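# Stack the on-edge magnet blocks flat in one pile

## Task

Take every magnet block belonging to the row that stands on its edge, lay each one flat, and pile them onto each other as a single tidy stack on the bench, apart from anything else; afterwards release them and pull the grippers away.

## Robot and tools

Robot: two arms, left_arm and right_arm, each ending in a two-finger gripper. All poses use one shared scene frame. The origin sits on the table surface midway between the arms, +z is up, +x reaches out over the table, and left_arm is on the +y side. The names left and right do not refer to sides of a camera picture. A gripper's fingers extend along its own +z axis and close along its own y axis. The reported end_effector_position is the point between the pads, roughly 1 cm short of the fingertips. Reported hand positions can be somewhat wrong, more so at long reach, and arms tend to stop a centimetre or more off target, usually too low.

Row format (used by both motion tools): one flat list of 16 numbers covering both arms, even when only one moves. Numbers 1-8 are left_arm: x, y, z in metres, then qw, qx, qy, qz (w first), then opening. Numbers 9-16 are the same eight for right_arm. x, y, z and the quaternion are an absolute target pose for that gripper in the scene frame, not an offset. Opening runs from -1 (closed) to +1 (fully open, 0.094 m). Optionally 12 more numbers, each 0 to 1, can follow: joint stiffness scales, six for left_arm then six for right_arm, in Joint positions order; they persist until replaced. To keep an arm still, resend its last reported full pose and the desired opening every time; to hold an orientation, repeat the same quaternion rather than copying a drifted reading.

execute_actions(actions): a list of up to 15 actions; each action is a list of up to 15 rows; each row runs for one 1/30 s step, and if fewer than 15 rows are given the last one is held for the remaining steps. An empty list just returns state and images. Every step, the controller limits the commanded pose to within 70 mm and 16 degrees of the measured pose, so distant targets need several actions. Any target more than 0.6 m from the gripper's current position along one of its own axes makes that action refused for both arms; if the first action fails this or anything is malformed, nothing runs.

move(target, speed, blocking): target is one 16-number row (absolute poses). Both grippers travel straight toward their poses and finish together, over 0.5 to 10 s; longer paths are cut at 10 s. speed is the top path speed in m/s, 0.002 to 0.5 (default 0.25); turning is capped at twice that in rad/s. The opening is applied at the start. Paths ignore obstacles and the other arm, and real motion can lag, stray or overshoot speed. Faster contact hits harder, and aiming further past a contact pushes harder. blocking=false returns after 0.5 s while motion continues; other moves and execute_actions are refused until a result shows the move has ended (use wait or stop).

wait(seconds): 0 to 10 s of running with the last commands held; returns early if a running move ends. stop(): brakes a running move (needs some distance; fingers keep moving). zoom_image(camera, region): camera is cam_high, cam_left_wrist or cam_right_wrist; region is [x0, y0, x1, y1] in image pixels from the top-left corner, at most 504x504. finished_scene(scene): ends the current scene, given its number, after the last command is held; irreversible, and the goal must already be met and remain so. Replying without any tool call ends everything.

Results: a state line left_arm: ... | right_arm: ... with each gripper's position and quaternion; Hand target lines showing what each arm is being driven toward; grip_measured on the opening scale (each gripper may read up to ~1 mm off); Joint positions, whose last number per arm is the opening in metres; joint torques (noisy, offset, nonzero in free air). A move adds a move: line with the ending (done, off_target, moving, held, fault), any limits (paced = pose clipped; held = a check blocked steps, after which the arm may surge) and each gripper's distance from its pose. A pose unreachable line means the clearance check altered that arm's command. FAULT lines report an arm stop. MOTOR HOT appears from 75 °C; at 90 °C that arm halts for 10 s, and at 100 °C it goes limp and falls. Holding loads heats motors, even while you are composing a reply, since the simulation keeps running.

Gripping: command an opening below grip_measured to hold; about 0.03 under holds firmly, less is gentler. Pads push about 50-62 N each, less on very thin parts, with a brief spike at first touch.

Cameras: cam_high (fixed overview), cam_left_wrist and cam_right_wrist (fisheye, on the hands), all 504x504, returned in that order. Calibration lines give K, distortion and T_world_to_cam; actual cameras may differ by a few degrees and millimetres.

Avoid: dropping blocks, slamming or pressing hard, letting the arms collide or push each other, and anything leaving the table, which fails the task. Occasional outside tugs on held parts or pushes on loose ones can happen.

Each tool is called as name([rows], argument=value, ...), one row to a line, values as JSON.

## Session

execute_actions(actions=[])

Scene clock: 0.00 s.
left_arm: end_effector_position=(+0.3993, +0.0376, +0.1549) grip_measured=+1.000 end_effector_quat_wxyz=(+0.711, -0.060, +0.697, +0.070) | right_arm: end_effector_position=(+0.2679, -0.3204, +0.2485) grip_measured=+1.000 end_effector_quat_wxyz=(+0.439, +0.436, +0.617, +0.485)
Joint positions: left_arm=[-1.006  2.081  0.913  1.224 -1.193  0.065  0.094] | right_arm=[-0.618  0.697  0.473 -0.039 -0.989  1.23   0.094]
Joint velocities: left_arm=[0.007 0.002 0.017 0.037 0.007 0.037 0.   ] | right_arm=[-0.002  0.002  0.002  0.007  0.037  0.022  0.   ]
Joint torques (N m, as the arm reports them, + toward a larger angle): no reading
Hand target (left_arm): +0.400, +0.037, +0.165; +0.716, -0.070, +0.692, +0.060
Hand target (right_arm): +0.268, -0.320, +0.255; +0.450, +0.425, +0.620, +0.482
Joint stiffness scale: left_arm=[1. 1. 1. 1. 1. 1.] | right_arm=[1. 1. 1. 1. 1. 1.]

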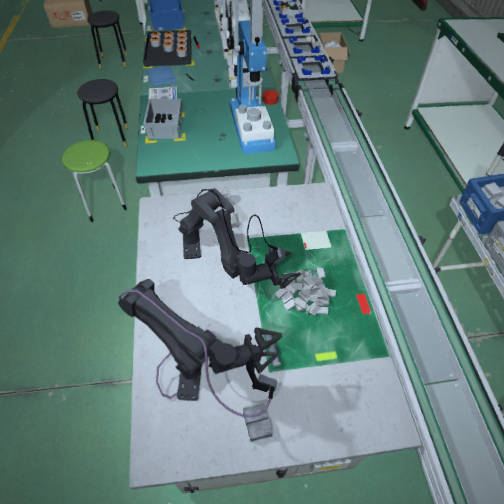

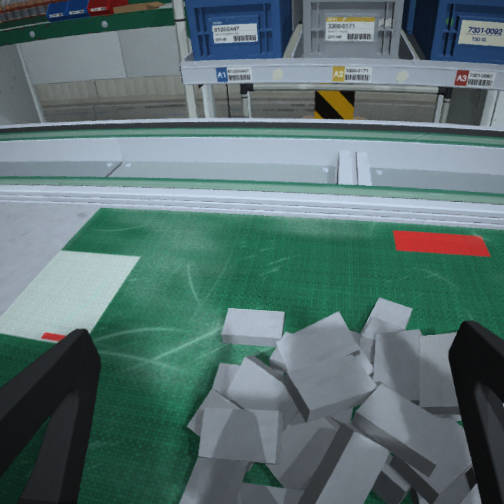

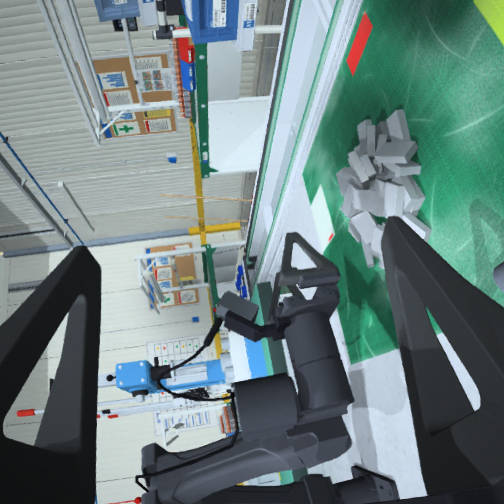

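zoom_image(camera="cam_high", region=[200, 220, 420, 460])

move(target=[0.2,0.3,0.25,0,0,1,0,1,0.2,-0.3,0.25,0,0,1,0,1])

Region (200, 220, 420, 460) of cam_high's 504x504 image, scaled by 2.100, with more detail than that image has; it fills the left 462 columns of this view, and the rest is white.

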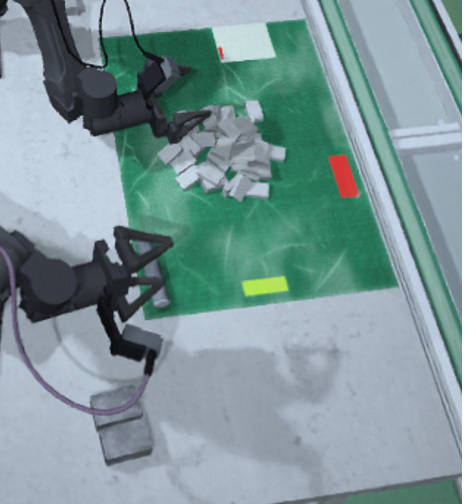

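Scene clock: 4.47 s.
left_arm: end_effector_position=(+0.2033, +0.3015, +0.2482) grip_measured=+1.000 end_effector_quat_wxyz=(+0.165, +0.008, +0.986, -0.012) | right_arm: end_effector_position=(+0.2021, -0.3017, +0.2464) grip_measured=+1.000 end_effector_quat_wxyz=(+0.128, +0.009, +0.991, -0.030)
Joint positions: left_arm=[-0.103  1.037  1.372 -1.574 -0.008 -0.09   0.094] | right_arm=[-0.016  1.195  1.46  -1.573  0.014 -0.166  0.094]
Joint velocities: left_arm=[-0.002  0.002 -0.017 -0.037  0.022  0.007  0.   ] | right_arm=[ 0.002 -0.002  0.002 -0.066  0.081  0.037  0.   ]
Joint torques (N m, as the arm reports them, + toward a larger angle): left_arm=[ 1.02 -1.8   4.26  0.74  0.06  0.06] | right_arm=[ 0.63 -4.07  6.91  1.14  0.07 -0.09]
Hand target (left_arm): +0.200, +0.303, +0.247; +0.166, +0.009, +0.986, -0.013
Hand target (right_arm): +0.197, -0.300, +0.251; +0.136, +0.003, +0.990, -0.034
Off the commanded pose (left_arm): 0.004 m, 19 deg; orientation clipped at the last step of the last action.
Off the commanded pose (right_arm): 0.004 m, 15 deg.
Joint stiffness scale: left_arm=[1. 1. 1. 1. 1. 1.] | right_arm=[1. 1. 1. 1. 1. 1.]
joint sent to its limit (left arm) — the command would take joint 4 (wrist pitch) past its lower limit, so that joint was sent only as far as its limit.
joint sent to its limit (right arm) — the command would take joint 4 (wrist pitch) past its lower limit, so that joint was sent only as far as its limit.
move: off_target (left_arm, right_arm); limits=paced
camera_calibration (this result's frames):
cam_left_wrist: T_world_to_cam=[[-0.0494255, -0.998582, 0.0197594, 0.309728], [-0.944071, 0.0531668, 0.325429, 0.123964], [-0.326018, -0.0025698, -0.94536, 0.390646], [0, 0, 0, 1]] pos_world=[0.259697, 0.303702, 0.322839]
cam_right_wrist: T_world_to_cam=[[-0.115198, -0.990389, 0.0765435, -0.300663], [-0.758268, 0.137453, 0.637289, 0.0369784], [-0.641685, 0.0153741, -0.766814, 0.435812], [0, 0, 0, 1]] pos_world=[0.273058, -0.309557, 0.333635]

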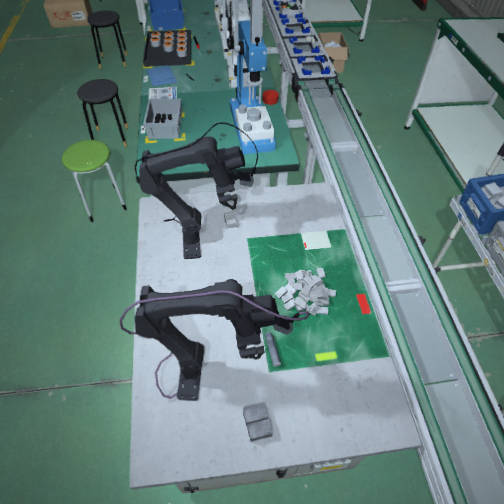

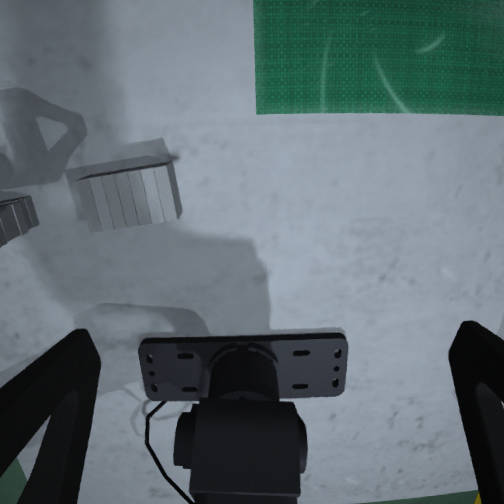

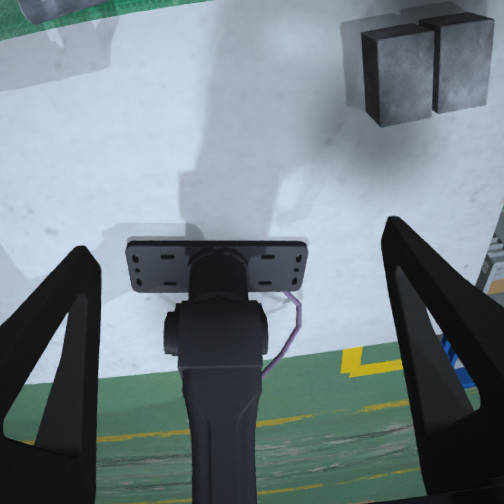

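move(target=[0.2,0.45,0.18,0,0,1,0,1,0.2021,-0.3017,0.2464,0.128,0.009,0.991,-0.03,1])

zoom_image(camera="cam_high", region=[180, 160, 300, 280])

Scene clock: 5.93 s.
left_arm: end_effector_position=(+0.1981, +0.4440, +0.1733) grip_measured=+1.000 end_effector_quat_wxyz=(-0.021, +0.001, +1.000, -0.009) | right_arm: end_effector_position=(+0.2020, -0.3019, +0.2464) grip_measured=+1.000 end_effector_quat_wxyz=(+0.128, +0.009, +0.991, -0.030)
Joint positions: left_arm=[ 0.623  1.403  1.332 -1.544 -0.009  0.62   0.094] | right_arm=[-0.016  1.195  1.46  -1.573  0.016 -0.167  0.094]
Joint velocities: left_arm=[ 0.007 -0.007 -0.007  0.081  0.022  0.051  0.   ] | right_arm=[ 0.002 -0.012  0.007  0.007 -0.095  0.022  0.   ]
Joint torques (N m, as the arm reports them, + toward a larger angle): left_arm=[ 1.   -4.19  6.85  0.15  0.    0.06] | right_arm=[ 0.01 -1.96  6.64  1.27 -0.01  0.  ]
Hand target (left_arm): +0.202, +0.450, +0.180; -0.004, +0.001, +1.000, +0.004
Hand target (right_arm): +0.202, -0.302, +0.246; +0.128, +0.009, +0.991, -0.030
Off the commanded pose (left_arm): 0.009 m, 3 deg.
Off the commanded pose (right_arm): 0.000 m, 0 deg.
Joint stiffness scale: left_arm=[1. 1. 1. 1. 1. 1.] | right_arm=[1. 1. 1. 1. 1. 1.]
move: off_target (left_arm)
camera_calibration (this result's frames):
cam_left_wrist: T_world_to_cam=[[-0.0299541, -0.999172, 0.0275334, 0.448304], [-0.761043, 0.0406559, 0.647426, 0.0493367], [-0.64801, -0.00156108, -0.761631, 0.349981], [0, 0, 0, 1]] pos_world=[0.277767, 0.446473, 0.222271]
cam_right_wrist: T_world_to_cam=[[-0.114744, -0.990341, 0.0778393, -0.301263], [-0.75817, 0.137935, 0.637301, 0.0370983], [-0.641882, 0.0141112, -0.766674, 0.435417], [0, 0, 0, 1]] pos_world=[0.273045, -0.309614, 0.33363]

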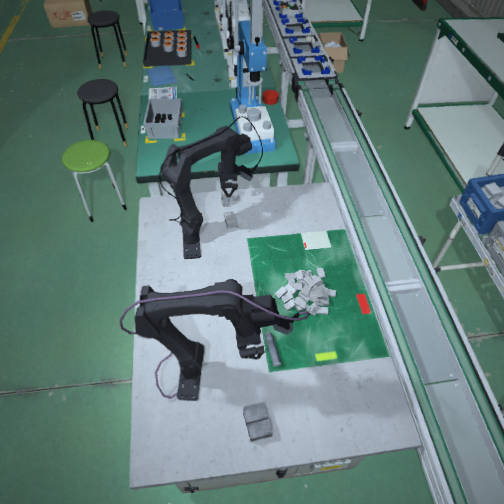

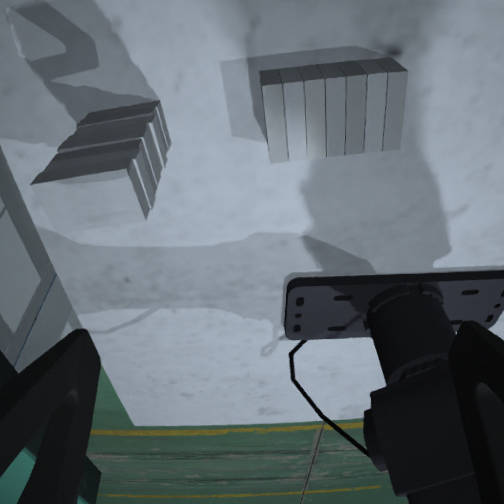

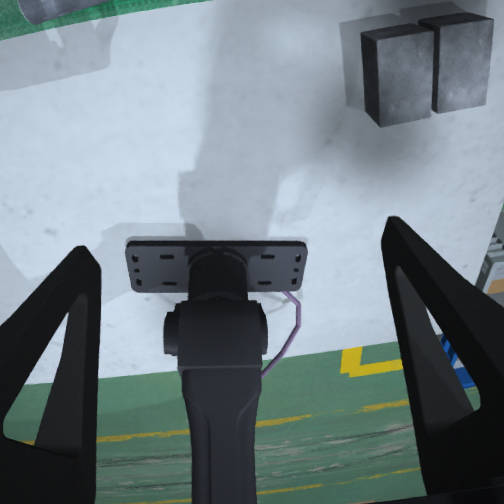

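Region (180, 160, 300, 280) of cam_high's 504x504 image, scaled by 4.200, with more detail than that image has.

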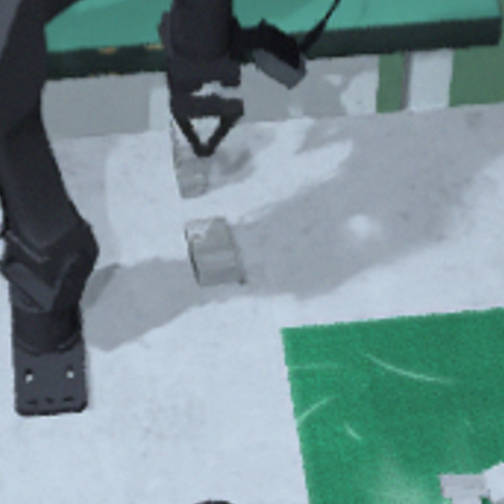

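move(target=[0.202,0.403,0.06,0,-0.044,0.999,0,1,0.2021,-0.3017,0.2464,0.128,0.009,0.991,-0.03,1])

Scene clock: 7.73 s.
left_arm: end_effector_position=(+0.2019, +0.4049, +0.0587) grip_measured=+1.000 end_effector_quat_wxyz=(-0.014, -0.045, +0.999, -0.009) | right_arm: end_effector_position=(+0.2020, -0.3019, +0.2464) grip_measured=+1.000 end_effector_quat_wxyz=(+0.128, +0.009, +0.991, -0.030)
Joint positions: left_arm=[ 0.462  1.349  0.831 -1.085  0.005  0.369  0.094] | right_arm=[-0.016  1.195  1.46  -1.573  0.016 -0.167  0.094]
Joint velocities: left_arm=[-0.017 -0.012  0.022  0.022 -0.022  0.007  0.   ] | right_arm=[-0.022  0.007 -0.002  0.007  0.022 -0.022  0.   ]
Joint torques (N m, as the arm reports them, + toward a larger angle): left_arm=[-0.99 -4.82  4.1   0.23  0.01 -0.12] | right_arm=[-0.01 -1.95  6.65  1.28 -0.03 -0.01]
Hand target (left_arm): +0.204, +0.404, +0.060; +0.001, -0.044, +0.999, -0.001
Hand target (right_arm): +0.202, -0.302, +0.246; +0.128, +0.009, +0.991, -0.030
Off the commanded pose (left_arm): 0.002 m, 2 deg.
Off the commanded pose (right_arm): 0.000 m, 0 deg.
Joint stiffness scale: left_arm=[1. 1. 1. 1. 1. 1.] | right_arm=[1. 1. 1. 1. 1. 1.]
move: done
camera_calibration (this result's frames):
cam_left_wrist: T_world_to_cam=[[0.060405, -0.997851, 0.0254046, 0.393874], [-0.77005, -0.0303909, 0.63726, 0.159206], [-0.635118, -0.0580565, -0.77023, 0.285928], [0, 0, 0, 1]] pos_world=[0.280403, 0.414465, 0.108768]
cam_right_wrist: T_world_to_cam=[[-0.114744, -0.990341, 0.0778393, -0.301263], [-0.75817, 0.137935, 0.637301, 0.0370983], [-0.641882, 0.0141112, -0.766674, 0.435417], [0, 0, 0, 1]] pos_world=[0.273045, -0.309614, 0.33363]

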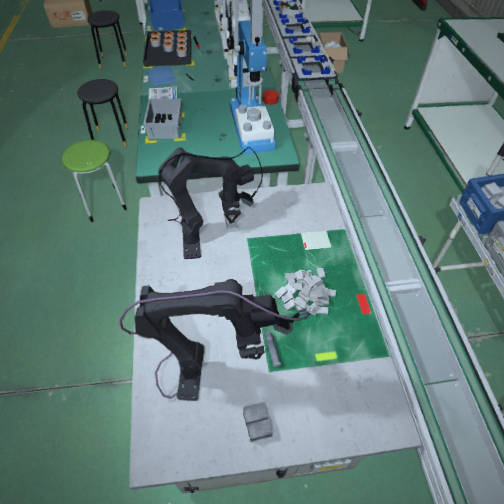

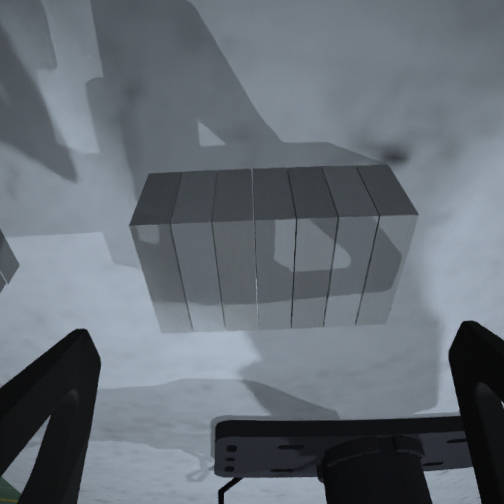

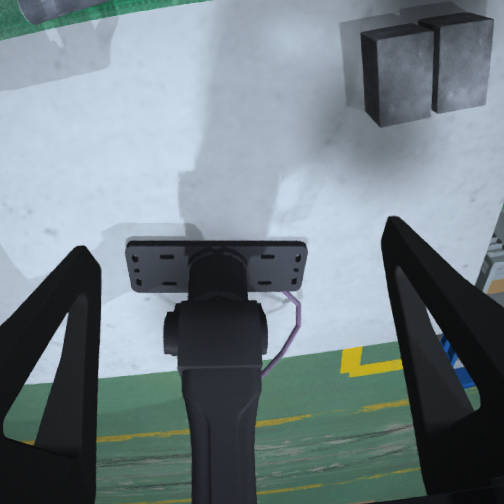

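Centered.

move(target=[0.202,0.403,0.018,0,-0.044,0.999,0,1,0.2021,-0.3017,0.2464,0.128,0.009,0.991,-0.03,1], speed=0.08)

move(target=[0.202,0.403,0.018,0,-0.044,0.999,0,0.5,0.2021,-0.3017,0.2464,0.128,0.009,0.991,-0.03,1])

Scene clock: 9.00 s.
left_arm: end_effector_position=(+0.2016, +0.4052, +0.0218) grip_measured=+1.000 end_effector_quat_wxyz=(-0.000, -0.046, +0.999, -0.002) | right_arm: end_effector_position=(+0.2020, -0.3019, +0.2464) grip_measured=+1.000 end_effector_quat_wxyz=(+0.128, +0.009, +0.991, -0.030)
Joint positions: left_arm=[ 0.462  1.374  0.695 -0.893  0.003  0.366  0.094] | right_arm=[-0.016  1.195  1.46  -1.573  0.016 -0.167  0.094]
Joint velocities: left_arm=[-0.007 -0.007  0.002  0.066  0.022 -0.007  0.   ] | right_arm=[ 0.022  0.002 -0.002  0.007  0.051  0.095  0.   ]
Joint torques (N m, as the arm reports them, + toward a larger angle): left_arm=[-1.17 -2.56  4.22  0.32 -0.02 -0.13] | right_arm=[-0.02 -1.97  6.68  1.29 -0.02  0.  ]
Hand target (left_arm): +0.203, +0.403, +0.018; +0.000, -0.044, +0.999, +0.000
Hand target (right_arm): +0.202, -0.302, +0.246; +0.128, +0.009, +0.991, -0.030
Off the commanded pose (left_arm): 0.004 m, 0 deg.
Off the commanded pose (right_arm): 0.000 m, 0 deg.
Joint stiffness scale: left_arm=[1. 1. 1. 1. 1. 1.] | right_arm=[1. 1. 1. 1. 1. 1.]
move: done
camera_calibration (this result's frames):
cam_left_wrist: T_world_to_cam=[[0.0633115, -0.997926, 0.0116083, 0.394854], [-0.786209, -0.0427083, 0.616483, 0.191149], [-0.614709, -0.048157, -0.787283, 0.24954], [0, 0, 0, 1]] pos_world=[0.278679, 0.414216, 0.0740348]
cam_right_wrist: T_world_to_cam=[[-0.114744, -0.990341, 0.0778393, -0.301263], [-0.75817, 0.137935, 0.637301, 0.0370983], [-0.641882, 0.0141112, -0.766674, 0.435417], [0, 0, 0, 1]] pos_world=[0.273045, -0.309614, 0.33363]

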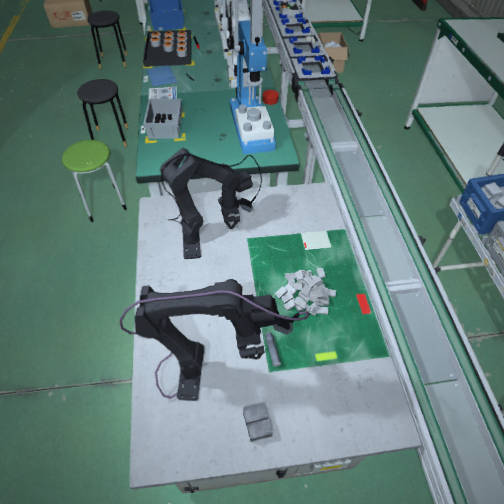

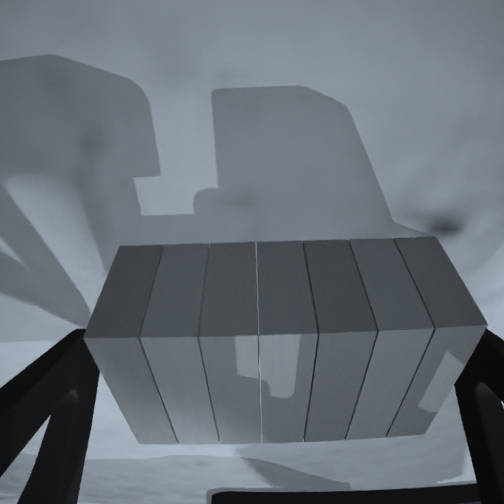

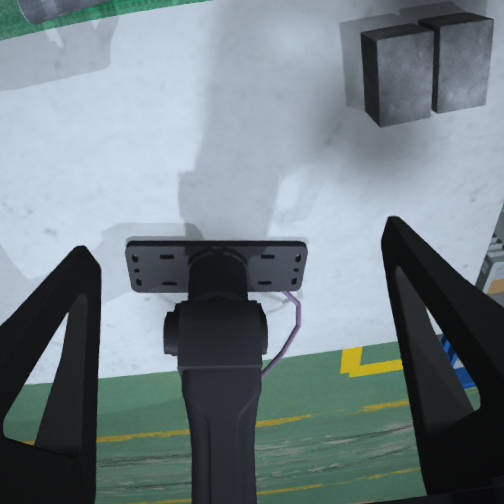

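Scene clock: 9.70 s.
left_arm: end_effector_position=(+0.2017, +0.4047, +0.0218) grip_measured=+0.505 end_effector_quat_wxyz=(+0.000, -0.046, +0.999, -0.003) | right_arm: end_effector_position=(+0.2020, -0.3019, +0.2464) grip_measured=+1.000 end_effector_quat_wxyz=(+0.128, +0.009, +0.991, -0.030)
Joint positions: left_arm=[ 0.462  1.374  0.695 -0.894  0.006  0.366  0.071] | right_arm=[-0.016  1.195  1.46  -1.573  0.016 -0.167  0.094]
Joint velocities: left_arm=[-0.022  0.002 -0.012 -0.007  0.007  0.037 -0.   ] | right_arm=[-0.012 -0.007 -0.012  0.051 -0.022  0.007  0.   ]
Joint torques (N m, as the arm reports them, + toward a larger angle): left_arm=[-1.15 -2.8   3.99  0.31 -0.05 -0.12] | right_arm=[-0.01 -2.02  6.69  1.28 -0.03 -0.01]
Hand target (left_arm): +0.202, +0.403, +0.018; -0.000, -0.044, +0.999, -0.000
Hand target (right_arm): +0.202, -0.302, +0.246; +0.128, +0.009, +0.991, -0.030
Off the commanded pose (left_arm): 0.004 m, 0 deg.
Off the commanded pose (right_arm): 0.000 m, 0 deg.
Joint stiffness scale: left_arm=[1. 1. 1. 1. 1. 1.] | right_arm=[1. 1. 1. 1. 1. 1.]
move: done
camera_calibration (this result's frames):
cam_left_wrist: T_world_to_cam=[[0.0633046, -0.997888, 0.0145716, 0.394236], [-0.78683, -0.040923, 0.615811, 0.190665], [-0.613914, -0.0504491, -0.787759, 0.25039], [0, 0, 0, 1]] pos_world=[0.278782, 0.413838, 0.0740889]
cam_right_wrist: T_world_to_cam=[[-0.114744, -0.990341, 0.0778393, -0.301263], [-0.75817, 0.137935, 0.637301, 0.0370983], [-0.641882, 0.0141112, -0.766674, 0.435417], [0, 0, 0, 1]] pos_world=[0.273045, -0.309614, 0.33363]

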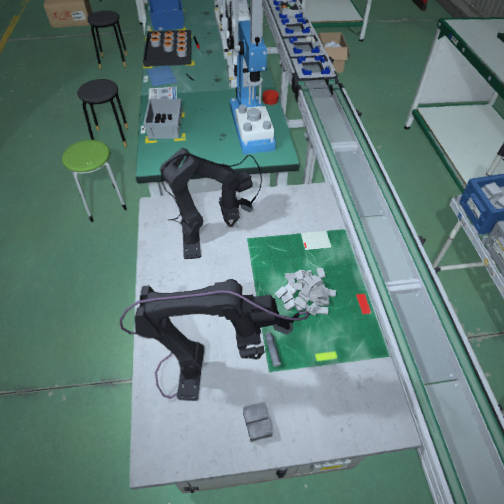

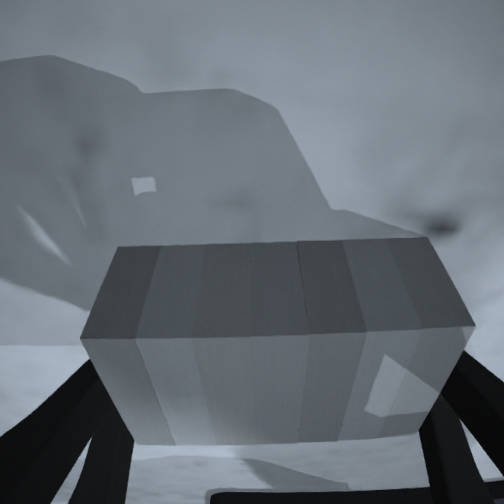

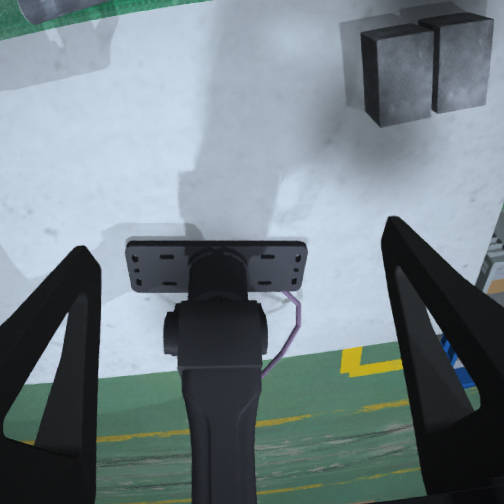

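move(target=[0.202,0.404,0.010,0,-0.044,0.999,0,0.56,0.2021,-0.3017,0.2464,0.128,0.009,0.991,-0.03,1], speed=0.02)

move(target=[0.202,0.404,0.010,0,-0.044,0.999,0,0.46,0.2021,-0.3017,0.2464,0.128,0.009,0.991,-0.03,1])

move(target=[0.22,0.35,0.11,0,-0.044,0.999,0,0.46,0.2021,-0.3017,0.2464,0.128,0.009,0.991,-0.03,1], speed=0.12)

move(target=[0.15,0.03,0.16,0,0,0.707,-0.707,0.46,0.15,-0.08,0.15,0.354,-0.612,0.612,0.354,1], speed=0.2)

Scene clock: 11.10 s.
left_arm: end_effector_position=(+0.2009, +0.4047, +0.0152) grip_measured=+0.557 end_effector_quat_wxyz=(-0.002, -0.046, +0.999, -0.003) | right_arm: end_effector_position=(+0.2020, -0.3019, +0.2464) grip_measured=+1.000 end_effector_quat_wxyz=(+0.128, +0.009, +0.991, -0.030)
Joint positions: left_arm=[ 0.462  1.388  0.676 -0.864  0.004  0.366  0.073] | right_arm=[-0.016  1.195  1.46  -1.573  0.016 -0.167  0.094]
Joint velocities: left_arm=[ 0.002 -0.007  0.012  0.007  0.007 -0.051 -0.001] | right_arm=[-0.002 -0.017  0.007 -0.095  0.007 -0.081  0.   ]
Joint torques (N m, as the arm reports them, + toward a larger angle): left_arm=[-0.76 -2.42  3.85  0.43 -0.03 -0.08] | right_arm=[ 0.01 -1.96  6.65  1.28 -0.01 -0.02]
Hand target (left_arm): +0.202, +0.404, +0.010; -0.000, -0.044, +0.999, -0.000
Hand target (right_arm): +0.202, -0.302, +0.246; +0.128, +0.009, +0.991, -0.030
Off the commanded pose (left_arm): 0.005 m, 0 deg.
Off the commanded pose (right_arm): 0.000 m, 0 deg.
Joint stiffness scale: left_arm=[1. 1. 1. 1. 1. 1.] | right_arm=[1. 1. 1. 1. 1. 1.]
move: done
camera_calibration (this result's frames):
cam_left_wrist: T_world_to_cam=[[0.0633442, -0.997901, 0.0134868, 0.394431], [-0.784728, -0.041454, 0.618453, 0.193803], [-0.616596, -0.0497589, -0.785706, 0.244899], [0, 0, 0, 1]] pos_world=[0.278101, 0.413823, 0.0672412]
cam_right_wrist: T_world_to_cam=[[-0.114744, -0.990341, 0.0778393, -0.301263], [-0.75817, 0.137935, 0.637301, 0.0370983], [-0.641882, 0.0141112, -0.766674, 0.435417], [0, 0, 0, 1]] pos_world=[0.273045, -0.309614, 0.33363]

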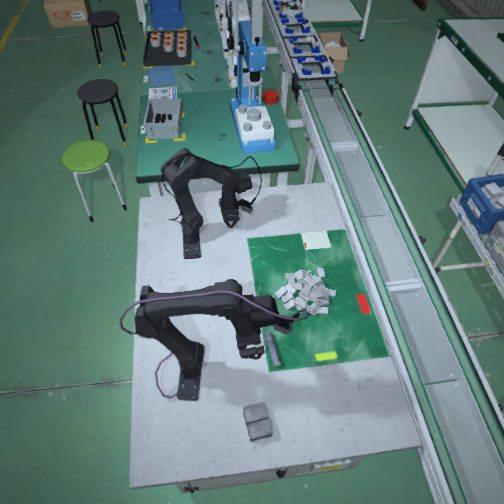

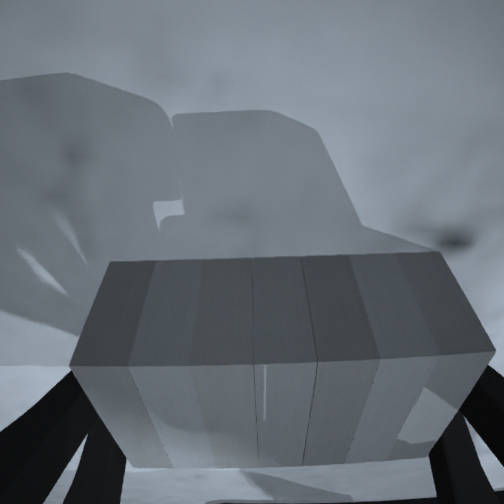

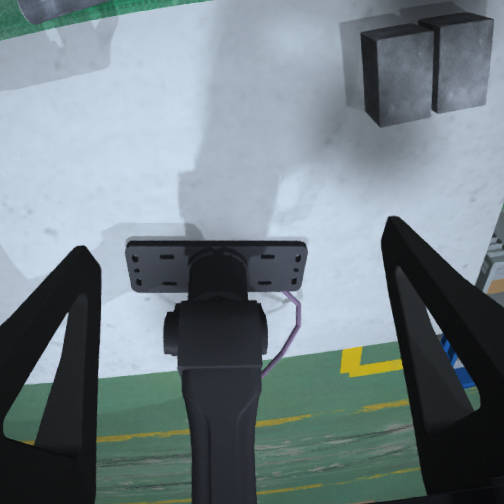

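Scene clock: 11.80 s.
left_arm: end_effector_position=(+0.2009, +0.4048, +0.0152) grip_measured=+0.484 end_effector_quat_wxyz=(-0.001, -0.046, +0.999, -0.002) | right_arm: end_effector_position=(+0.2020, -0.3019, +0.2464) grip_measured=+1.000 end_effector_quat_wxyz=(+0.128, +0.009, +0.991, -0.030)
Joint positions: left_arm=[ 0.462  1.388  0.676 -0.864  0.003  0.366  0.07 ] | right_arm=[-0.016  1.195  1.46  -1.573  0.016 -0.167  0.094]
Joint velocities: left_arm=[-0.007 -0.002 -0.007 -0.007  0.007  0.007 -0.001] | right_arm=[-0.017 -0.012 -0.012  0.037 -0.037 -0.037  0.   ]
Joint torques (N m, as the arm reports them, + toward a larger angle): left_arm=[-0.81 -2.47  3.81  0.41 -0.02 -0.09] | right_arm=[-0.05 -1.94  6.62  1.29 -0.01 -0.02]
Hand target (left_arm): +0.202, +0.404, +0.010; -0.000, -0.044, +0.999, -0.000
Hand target (right_arm): +0.202, -0.302, +0.246; +0.128, +0.009, +0.991, -0.030
Off the commanded pose (left_arm): 0.005 m, 0 deg.
Off the commanded pose (right_arm): 0.000 m, 0 deg.
Joint stiffness scale: left_arm=[1. 1. 1. 1. 1. 1.] | right_arm=[1. 1. 1. 1. 1. 1.]
move: done
camera_calibration (this result's frames):
cam_left_wrist: T_world_to_cam=[[0.0633401, -0.997907, 0.012988, 0.394542], [-0.784835, -0.0417685, 0.618296, 0.194002], [-0.616459, -0.0493563, -0.785838, 0.244749], [0, 0, 0, 1]] pos_world=[0.278147, 0.413899, 0.0672585]
cam_right_wrist: T_world_to_cam=[[-0.114744, -0.990341, 0.0778393, -0.301263], [-0.75817, 0.137935, 0.637301, 0.0370983], [-0.641882, 0.0141112, -0.766674, 0.435417], [0, 0, 0, 1]] pos_world=[0.273045, -0.309614, 0.33363]

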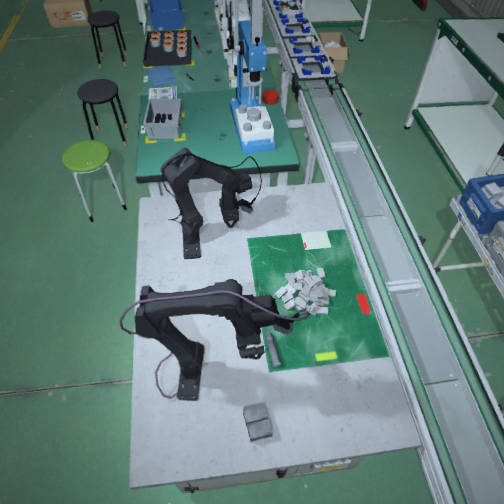

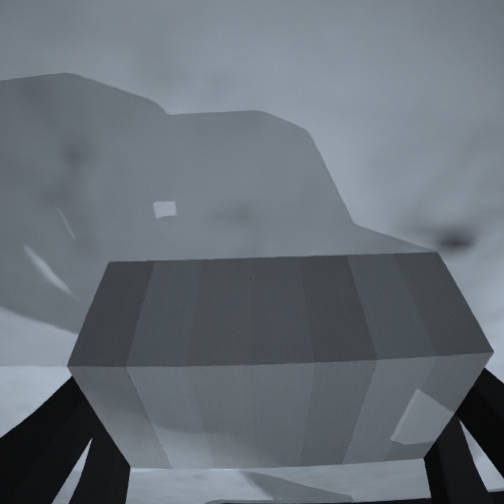

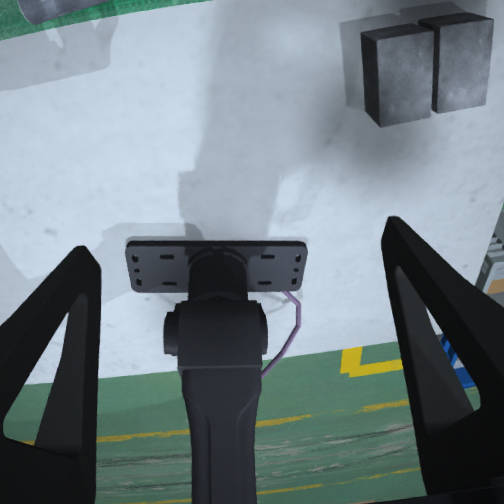

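Scene clock: 13.37 s.
left_arm: end_effector_position=(+0.2079, +0.3490, +0.0907) grip_measured=+0.484 end_effector_quat_wxyz=(-0.032, -0.045, +0.998, -0.007) | right_arm: end_effector_position=(+0.2020, -0.3019, +0.2464) grip_measured=+1.000 end_effector_quat_wxyz=(+0.128, +0.009, +0.991, -0.030)
Joint positions: left_arm=[ 0.172  1.306  0.927 -1.256  0.005  0.079  0.07 ] | right_arm=[-0.016  1.195  1.46  -1.573  0.016 -0.167  0.094]
Joint velocities: left_arm=[-0.007 -0.002  0.002 -0.007  0.095 -0.007 -0.   ] | right_arm=[-0.007 -0.007 -0.007  0.007  0.066  0.022  0.   ]
Joint torques (N m, as the arm reports them, + toward a larger angle): left_arm=[-0.98 -5.17  9.12 -0.25  0.04 -0.13] | right_arm=[ 0.01 -2.    6.71  1.28 -0.01 -0.01]
Hand target (left_arm): +0.217, +0.348, +0.110; +0.001, -0.044, +0.999, -0.003
Hand target (right_arm): +0.202, -0.302, +0.246; +0.128, +0.009, +0.991, -0.030
Off the commanded pose (left_arm): 0.023 m, 4 deg.
Off the commanded pose (right_arm): 0.000 m, 0 deg.
Joint stiffness scale: left_arm=[1. 1. 1. 1. 1. 1.] | right_arm=[1. 1. 1. 1. 1. 1.]
move: off_target (left_arm)
camera_calibration (this result's frames):
cam_left_wrist: T_world_to_cam=[[0.0609398, -0.997934, 0.0203243, 0.337307], [-0.746441, -0.032045, 0.664679, 0.134949], [-0.662655, -0.0556763, -0.746852, 0.313871], [0, 0, 0, 1]] pos_world=[0.288164, 0.35841, 0.137861]
cam_right_wrist: T_world_to_cam=[[-0.114744, -0.990341, 0.0778393, -0.301263], [-0.75817, 0.137935, 0.637301, 0.0370983], [-0.641882, 0.0141112, -0.766674, 0.435417], [0, 0, 0, 1]] pos_world=[0.273045, -0.309614, 0.33363]

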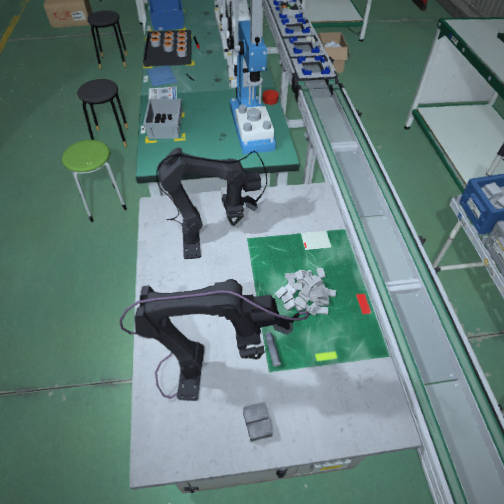

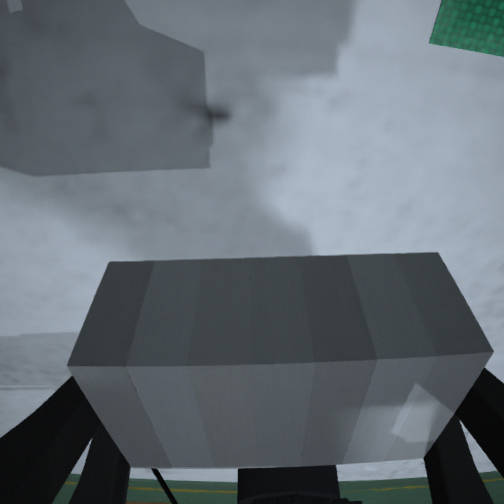

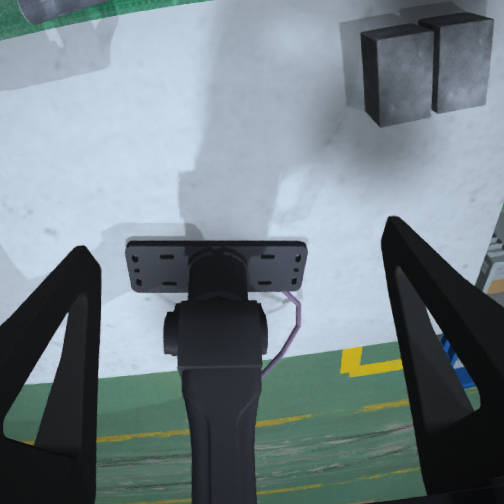

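Scene clock: 19.47 s.
left_arm: end_effector_position=(+0.1503, +0.0324, +0.1227) grip_measured=+0.485 end_effector_quat_wxyz=(-0.023, -0.057, +0.749, -0.659) | right_arm: end_effector_position=(+0.1560, -0.0849, +0.1498) grip_measured=+1.000 end_effector_quat_wxyz=(-0.346, +0.613, -0.622, -0.342)
Joint positions: left_arm=[-0.753  1.358  0.073  1.105  0.766 -1.555  0.07 ] | right_arm=[ 0.325  1.058  0.669 -0.914 -0.993 -1.252  0.094]
Joint velocities: left_arm=[-0.012  0.056 -0.022  0.154  0.037 -0.007 -0.001] | right_arm=[-0.007 -0.007 -0.002  0.022 -0.081  0.007  0.   ]
Joint torques (N m, as the arm reports them, + toward a larger angle): left_arm=[-0.93 -2.75  4.77  3.31  0.32 -0.03] | right_arm=[ 0.64 -0.39  6.66  1.36 -0.76 -0.09]
Hand target (left_arm): +0.147, +0.028, +0.159; +0.011, -0.003, +0.708, -0.706
Hand target (right_arm): +0.154, -0.081, +0.149; -0.348, +0.613, -0.614, -0.356
Off the commanded pose (left_arm): 0.037 m, 10 deg.
Off the commanded pose (right_arm): 0.008 m, 2 deg.
Joint stiffness scale: left_arm=[1. 1. 1. 1. 1. 1.] | right_arm=[1. 1. 1. 1. 1. 1.]
move: off_target (left_arm); limits=paced
camera_calibration (this result's frames):
cam_left_wrist: T_world_to_cam=[[0.0859876, -0.11764, 0.989327, -0.127011], [-0.809452, 0.570687, 0.138214, 0.115001], [-0.580856, -0.812697, -0.0461517, 0.208255], [0, 0, 0, 1]] pos_world=[0.224975, 0.0886775, 0.119372]
cam_right_wrist: T_world_to_cam=[[0.994606, -0.0923037, -0.0473266, -0.162102], [-0.0949524, -0.993839, -0.0571593, -0.0616986], [-0.0417591, 0.0613448, -0.997243, 0.27362], [0, 0, 0, 1]] pos_world=[0.166795, -0.0930663, 0.261667]

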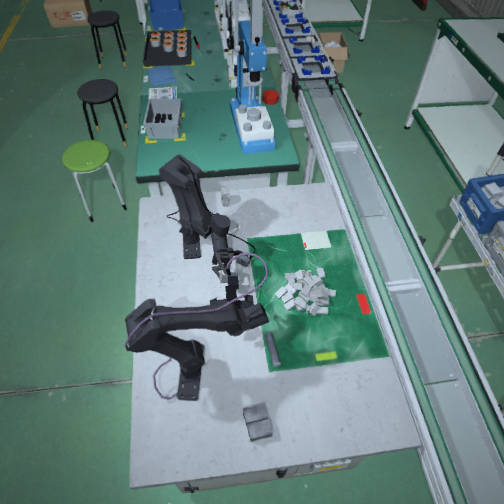

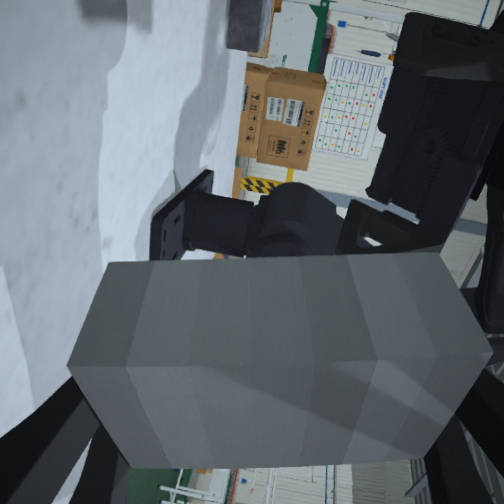

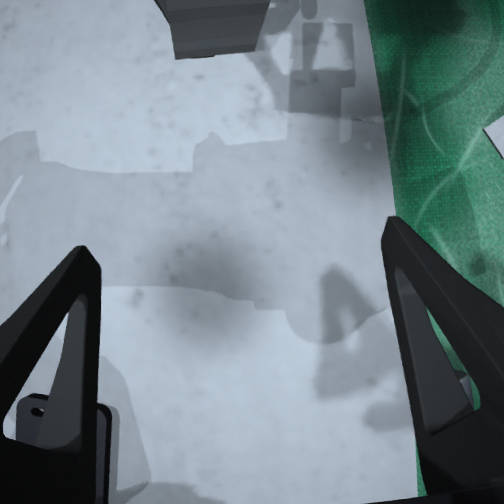

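move(target=[0.15,0.01,0.2,0.023,0.057,0.66,-0.75,0.45,0.15,-0.07,0.155,0.354,-0.612,0.612,0.354,0.5], speed=0.08)

Scene clock: 22.27 s.
left_arm: end_effector_position=(+0.1452, +0.0218, +0.1475) grip_measured=+0.485 end_effector_quat_wxyz=(-0.022, -0.010, +0.721, -0.693) | right_arm: end_effector_position=(+0.1540, -0.0735, +0.1489) grip_measured=+0.502 end_effector_quat_wxyz=(-0.341, +0.609, -0.625, -0.349)
Joint positions: left_arm=[-0.77   1.412  0.104  1.251  0.814 -1.576  0.07 ] | right_arm=[ 0.393  1.045  0.651 -0.827 -0.98  -1.132  0.071]
Joint velocities: left_arm=[ 0.002  0.027 -0.007  0.022 -0.051  0.022 -0.   ] | right_arm=[-0.007 -0.007 -0.002 -0.022  0.051  0.051  0.   ]
Joint torques (N m, as the arm reports them, + toward a larger angle): left_arm=[-1.01 -3.25  8.1   3.28  0.22 -0.04] | right_arm=[ 0.68 -3.61  6.65  1.52 -0.69  0.06]
Hand target (left_arm): +0.146, +0.014, +0.198; +0.024, +0.055, +0.664, -0.745
Hand target (right_arm): +0.150, -0.070, +0.155; -0.354, +0.613, -0.612, -0.354
Off the commanded pose (left_arm): 0.054 m, 13 deg.
Off the commanded pose (right_arm): 0.008 m, 2 deg.
Joint stiffness scale: left_arm=[1. 1. 1. 1. 1. 1.] | right_arm=[1. 1. 1. 1. 1. 1.]
move: off_target (left_arm)
camera_calibration (this result's frames):
cam_left_wrist: T_world_to_cam=[[0.0162649, -0.0308418, 0.999392, -0.145568], [-0.776598, 0.62918, 0.0320558, 0.123159], [-0.629786, -0.776647, -0.0137182, 0.199314], [0, 0, 0, 1]] pos_world=[0.223537, 0.0728181, 0.144266]
cam_right_wrist: T_world_to_cam=[[0.993497, -0.0912641, -0.0680757, -0.15585], [-0.0953362, -0.993685, -0.0591782, -0.0501959], [-0.0622449, 0.0652834, -0.995924, 0.27522], [0, 0, 0, 1]] pos_world=[0.167182, -0.0820697, 0.260518]

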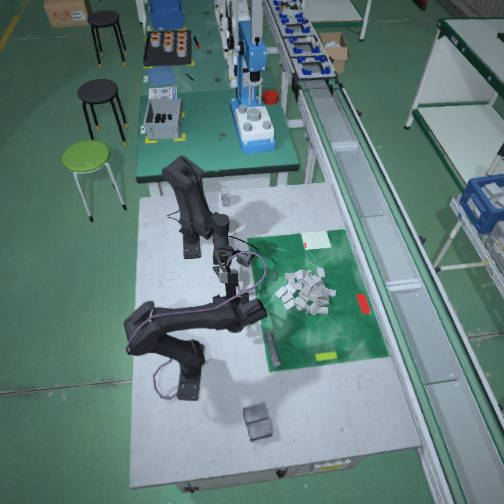

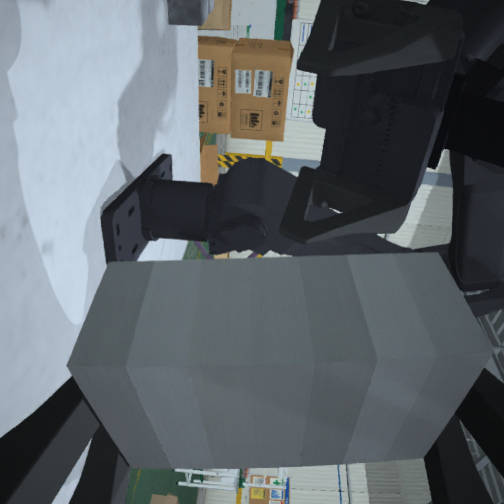

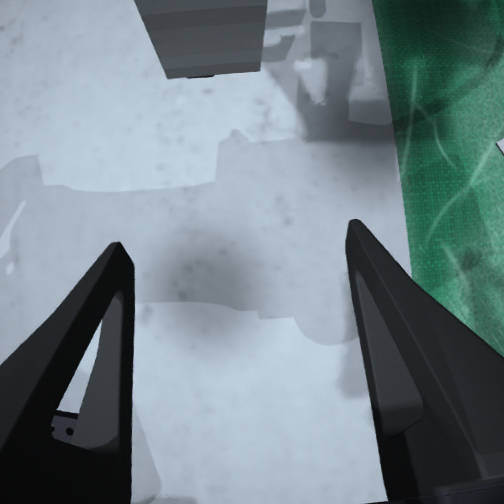

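execute_actions([
  [[0.15,0.01,0.2,0.023,0.057,0.66,-0.75,0.45,0.146,-0.05,0.14,0.354,-0.612,0.612,0.354,0.5]],
  [[0.15,0.01,0.2,0.023,0.057,0.66,-0.75,0.45,0.144,-0.025,0.13,0.354,-0.612,0.612,0.354,0.5]],
  [[0.15,0.01,0.2,0.023,0.057,0.66,-0.75,0.45,0.144,0.0,0.128,0.354,-0.612,0.612,0.354,0.5]],
  [[0.15,0.01,0.2,0.023,0.057,0.66,-0.75,0.45,0.144,0.018,0.128,0.354,-0.612,0.612,0.354,0.5]],
  [[0.15,0.01,0.2,0.023,0.057,0.66,-0.75,0.45,0.144,0.018,0.128,0.354,-0.612,0.612,0.354,0.5]],
])

Scene clock: 24.97 s.
left_arm: end_effector_position=(+0.1444, +0.0217, +0.1488) grip_measured=+0.485 end_effector_quat_wxyz=(-0.023, -0.008, +0.719, -0.695) | right_arm: end_effector_position=(+0.1454, +0.0140, +0.1278) grip_measured=+0.502 end_effector_quat_wxyz=(-0.354, +0.610, -0.617, -0.349)
Joint positions: left_arm=[-0.77   1.414  0.104  1.261  0.819 -1.58   0.07 ] | right_arm=[ 0.86   1.111  0.505 -0.127 -0.716 -0.536  0.071]
Joint velocities: left_arm=[ 0.017 -0.007 -0.007 -0.022 -0.022 -0.007 -0.   ] | right_arm=[-0.012 -0.007 -0.007 -0.022  0.051  0.022 -0.   ]
Joint torques (N m, as the arm reports them, + toward a larger angle): left_arm=[-0.79 -3.    8.38  3.25  0.2  -0.03] | right_arm=[ 0.85 -1.27  8.09  2.36 -0.32  0.06]
Hand target (left_arm): +0.146, +0.014, +0.198; +0.024, +0.056, +0.664, -0.745
Hand target (right_arm): +0.144, +0.018, +0.128; -0.354, +0.612, -0.612, -0.354
Off the commanded pose (left_arm): 0.053 m, 13 deg.
Off the commanded pose (right_arm): 0.004 m, 1 deg.
Joint stiffness scale: left_arm=[1. 1. 1. 1. 1. 1.] | right_arm=[1. 1. 1. 1. 1. 1.]
camera_calibration (this result's frames):
cam_left_wrist: T_world_to_cam=[[0.0142848, -0.0254698, 0.999574, -0.146763], [-0.773605, 0.633085, 0.0271869, 0.12278], [-0.633507, -0.773664, -0.0106601, 0.198792], [0, 0, 0, 1]] pos_world=[0.223016, 0.0723303, 0.145481]
cam_right_wrist: T_world_to_cam=[[0.994928, -0.0888368, -0.0471902, -0.143606], [-0.0925241, -0.992266, -0.0827521, 0.0372989], [-0.0394738, 0.0866986, -0.995452, 0.244303], [0, 0, 0, 1]] pos_world=[0.155972, 0.00307224, 0.239501]

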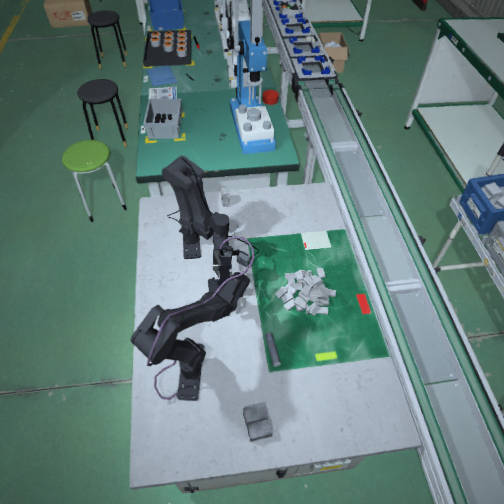

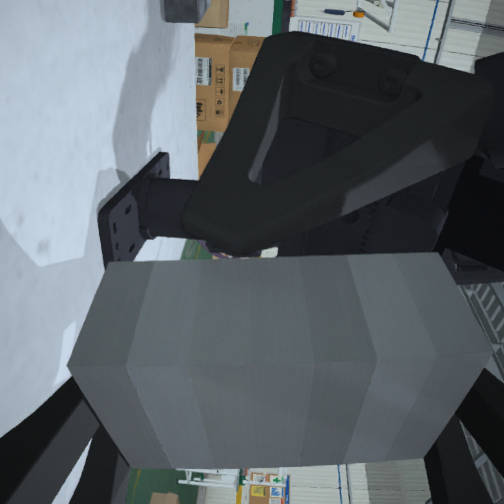

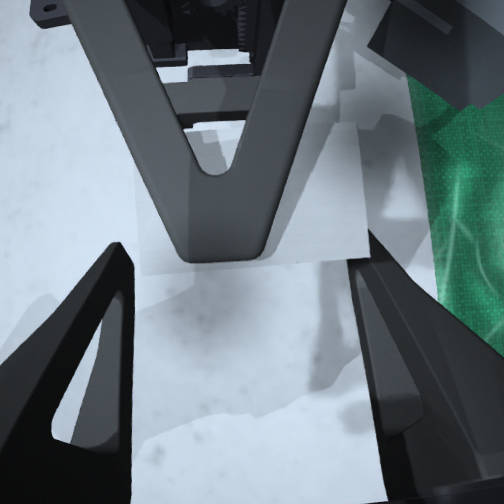

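execute_actions([
  [[0.15,0.01,0.2,0.023,0.057,0.66,-0.75,0.45,0.147,0.03,0.114,0.354,-0.612,0.612,0.354,0.1]],
  [[0.15,0.01,0.2,0.023,0.057,0.66,-0.75,0.45,0.147,0.03,0.114,0.354,-0.612,0.612,0.354,0.1]],
])

Scene clock: 26.13 s.
left_arm: end_effector_position=(+0.1440, +0.0217, +0.1490) grip_measured=+0.485 end_effector_quat_wxyz=(-0.024, -0.007, +0.719, -0.695) | right_arm: end_effector_position=(+0.1500, +0.0277, +0.1169) grip_measured=+0.102 end_effector_quat_wxyz=(-0.357, +0.610, -0.615, -0.349)
Joint positions: left_arm=[-0.77   1.414  0.104  1.262  0.821 -1.58   0.07 ] | right_arm=[ 0.897  1.195  0.493 -0.005 -0.69  -0.505  0.052]
Joint velocities: left_arm=[-0.007 -0.002 -0.007  0.022  0.007  0.007 -0.   ] | right_arm=[ 0.007  0.007  0.007  0.066 -0.007  0.051 -0.001]
Joint torques (N m, as the arm reports them, + toward a larger angle): left_arm=[-0.82 -2.97  8.32  3.26  0.17 -0.04] | right_arm=[ 0.72 -1.91  7.13  2.42 -0.31  0.04]
Hand target (left_arm): +0.146, +0.014, +0.198; +0.024, +0.056, +0.664, -0.745
Hand target (right_arm): +0.147, +0.030, +0.114; -0.354, +0.612, -0.612, -0.354
Off the commanded pose (left_arm): 0.053 m, 13 deg.
Off the commanded pose (right_arm): 0.005 m, 1 deg.
Joint stiffness scale: left_arm=[1. 1. 1. 1. 1. 1.] | right_arm=[1. 1. 1. 1. 1. 1.]
camera_calibration (this result's frames):
cam_left_wrist: T_world_to_cam=[[0.0141402, -0.0248991, 0.99959, -0.146911], [-0.772166, 0.634858, 0.0267369, 0.122283], [-0.635263, -0.772228, -0.0102492, 0.198703], [0, 0, 0, 1]] pos_world=[0.222729, 0.0721536, 0.145618]
cam_right_wrist: T_world_to_cam=[[0.995242, -0.0876358, -0.0425911, -0.148127], [-0.0910993, -0.991977, -0.0876477, 0.0507072], [-0.0345683, 0.0911106, -0.995241, 0.231541], [0, 0, 0, 1]] pos_world=[0.160046, 0.0162233, 0.228575]

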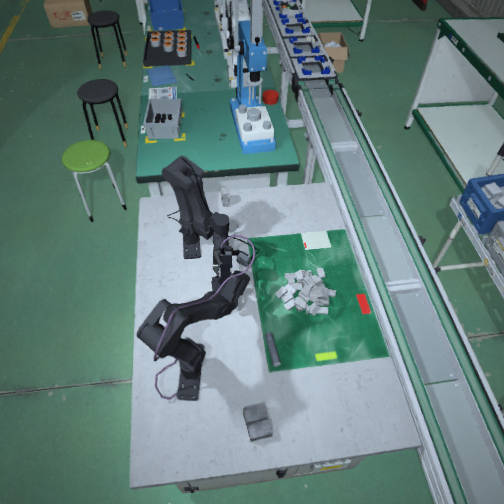

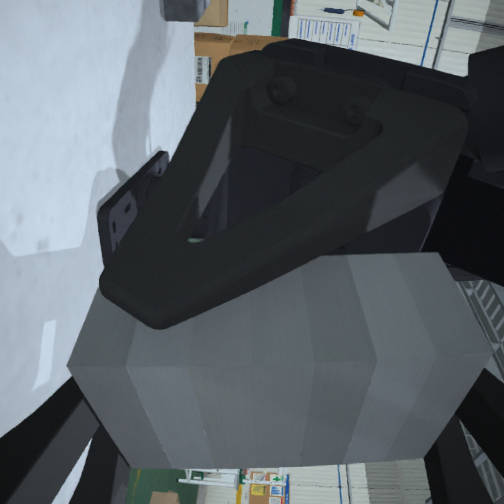

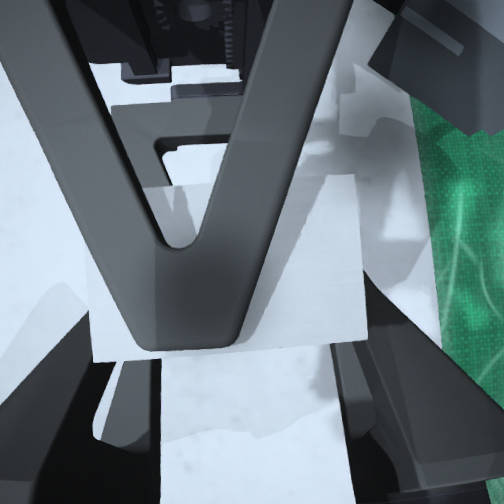

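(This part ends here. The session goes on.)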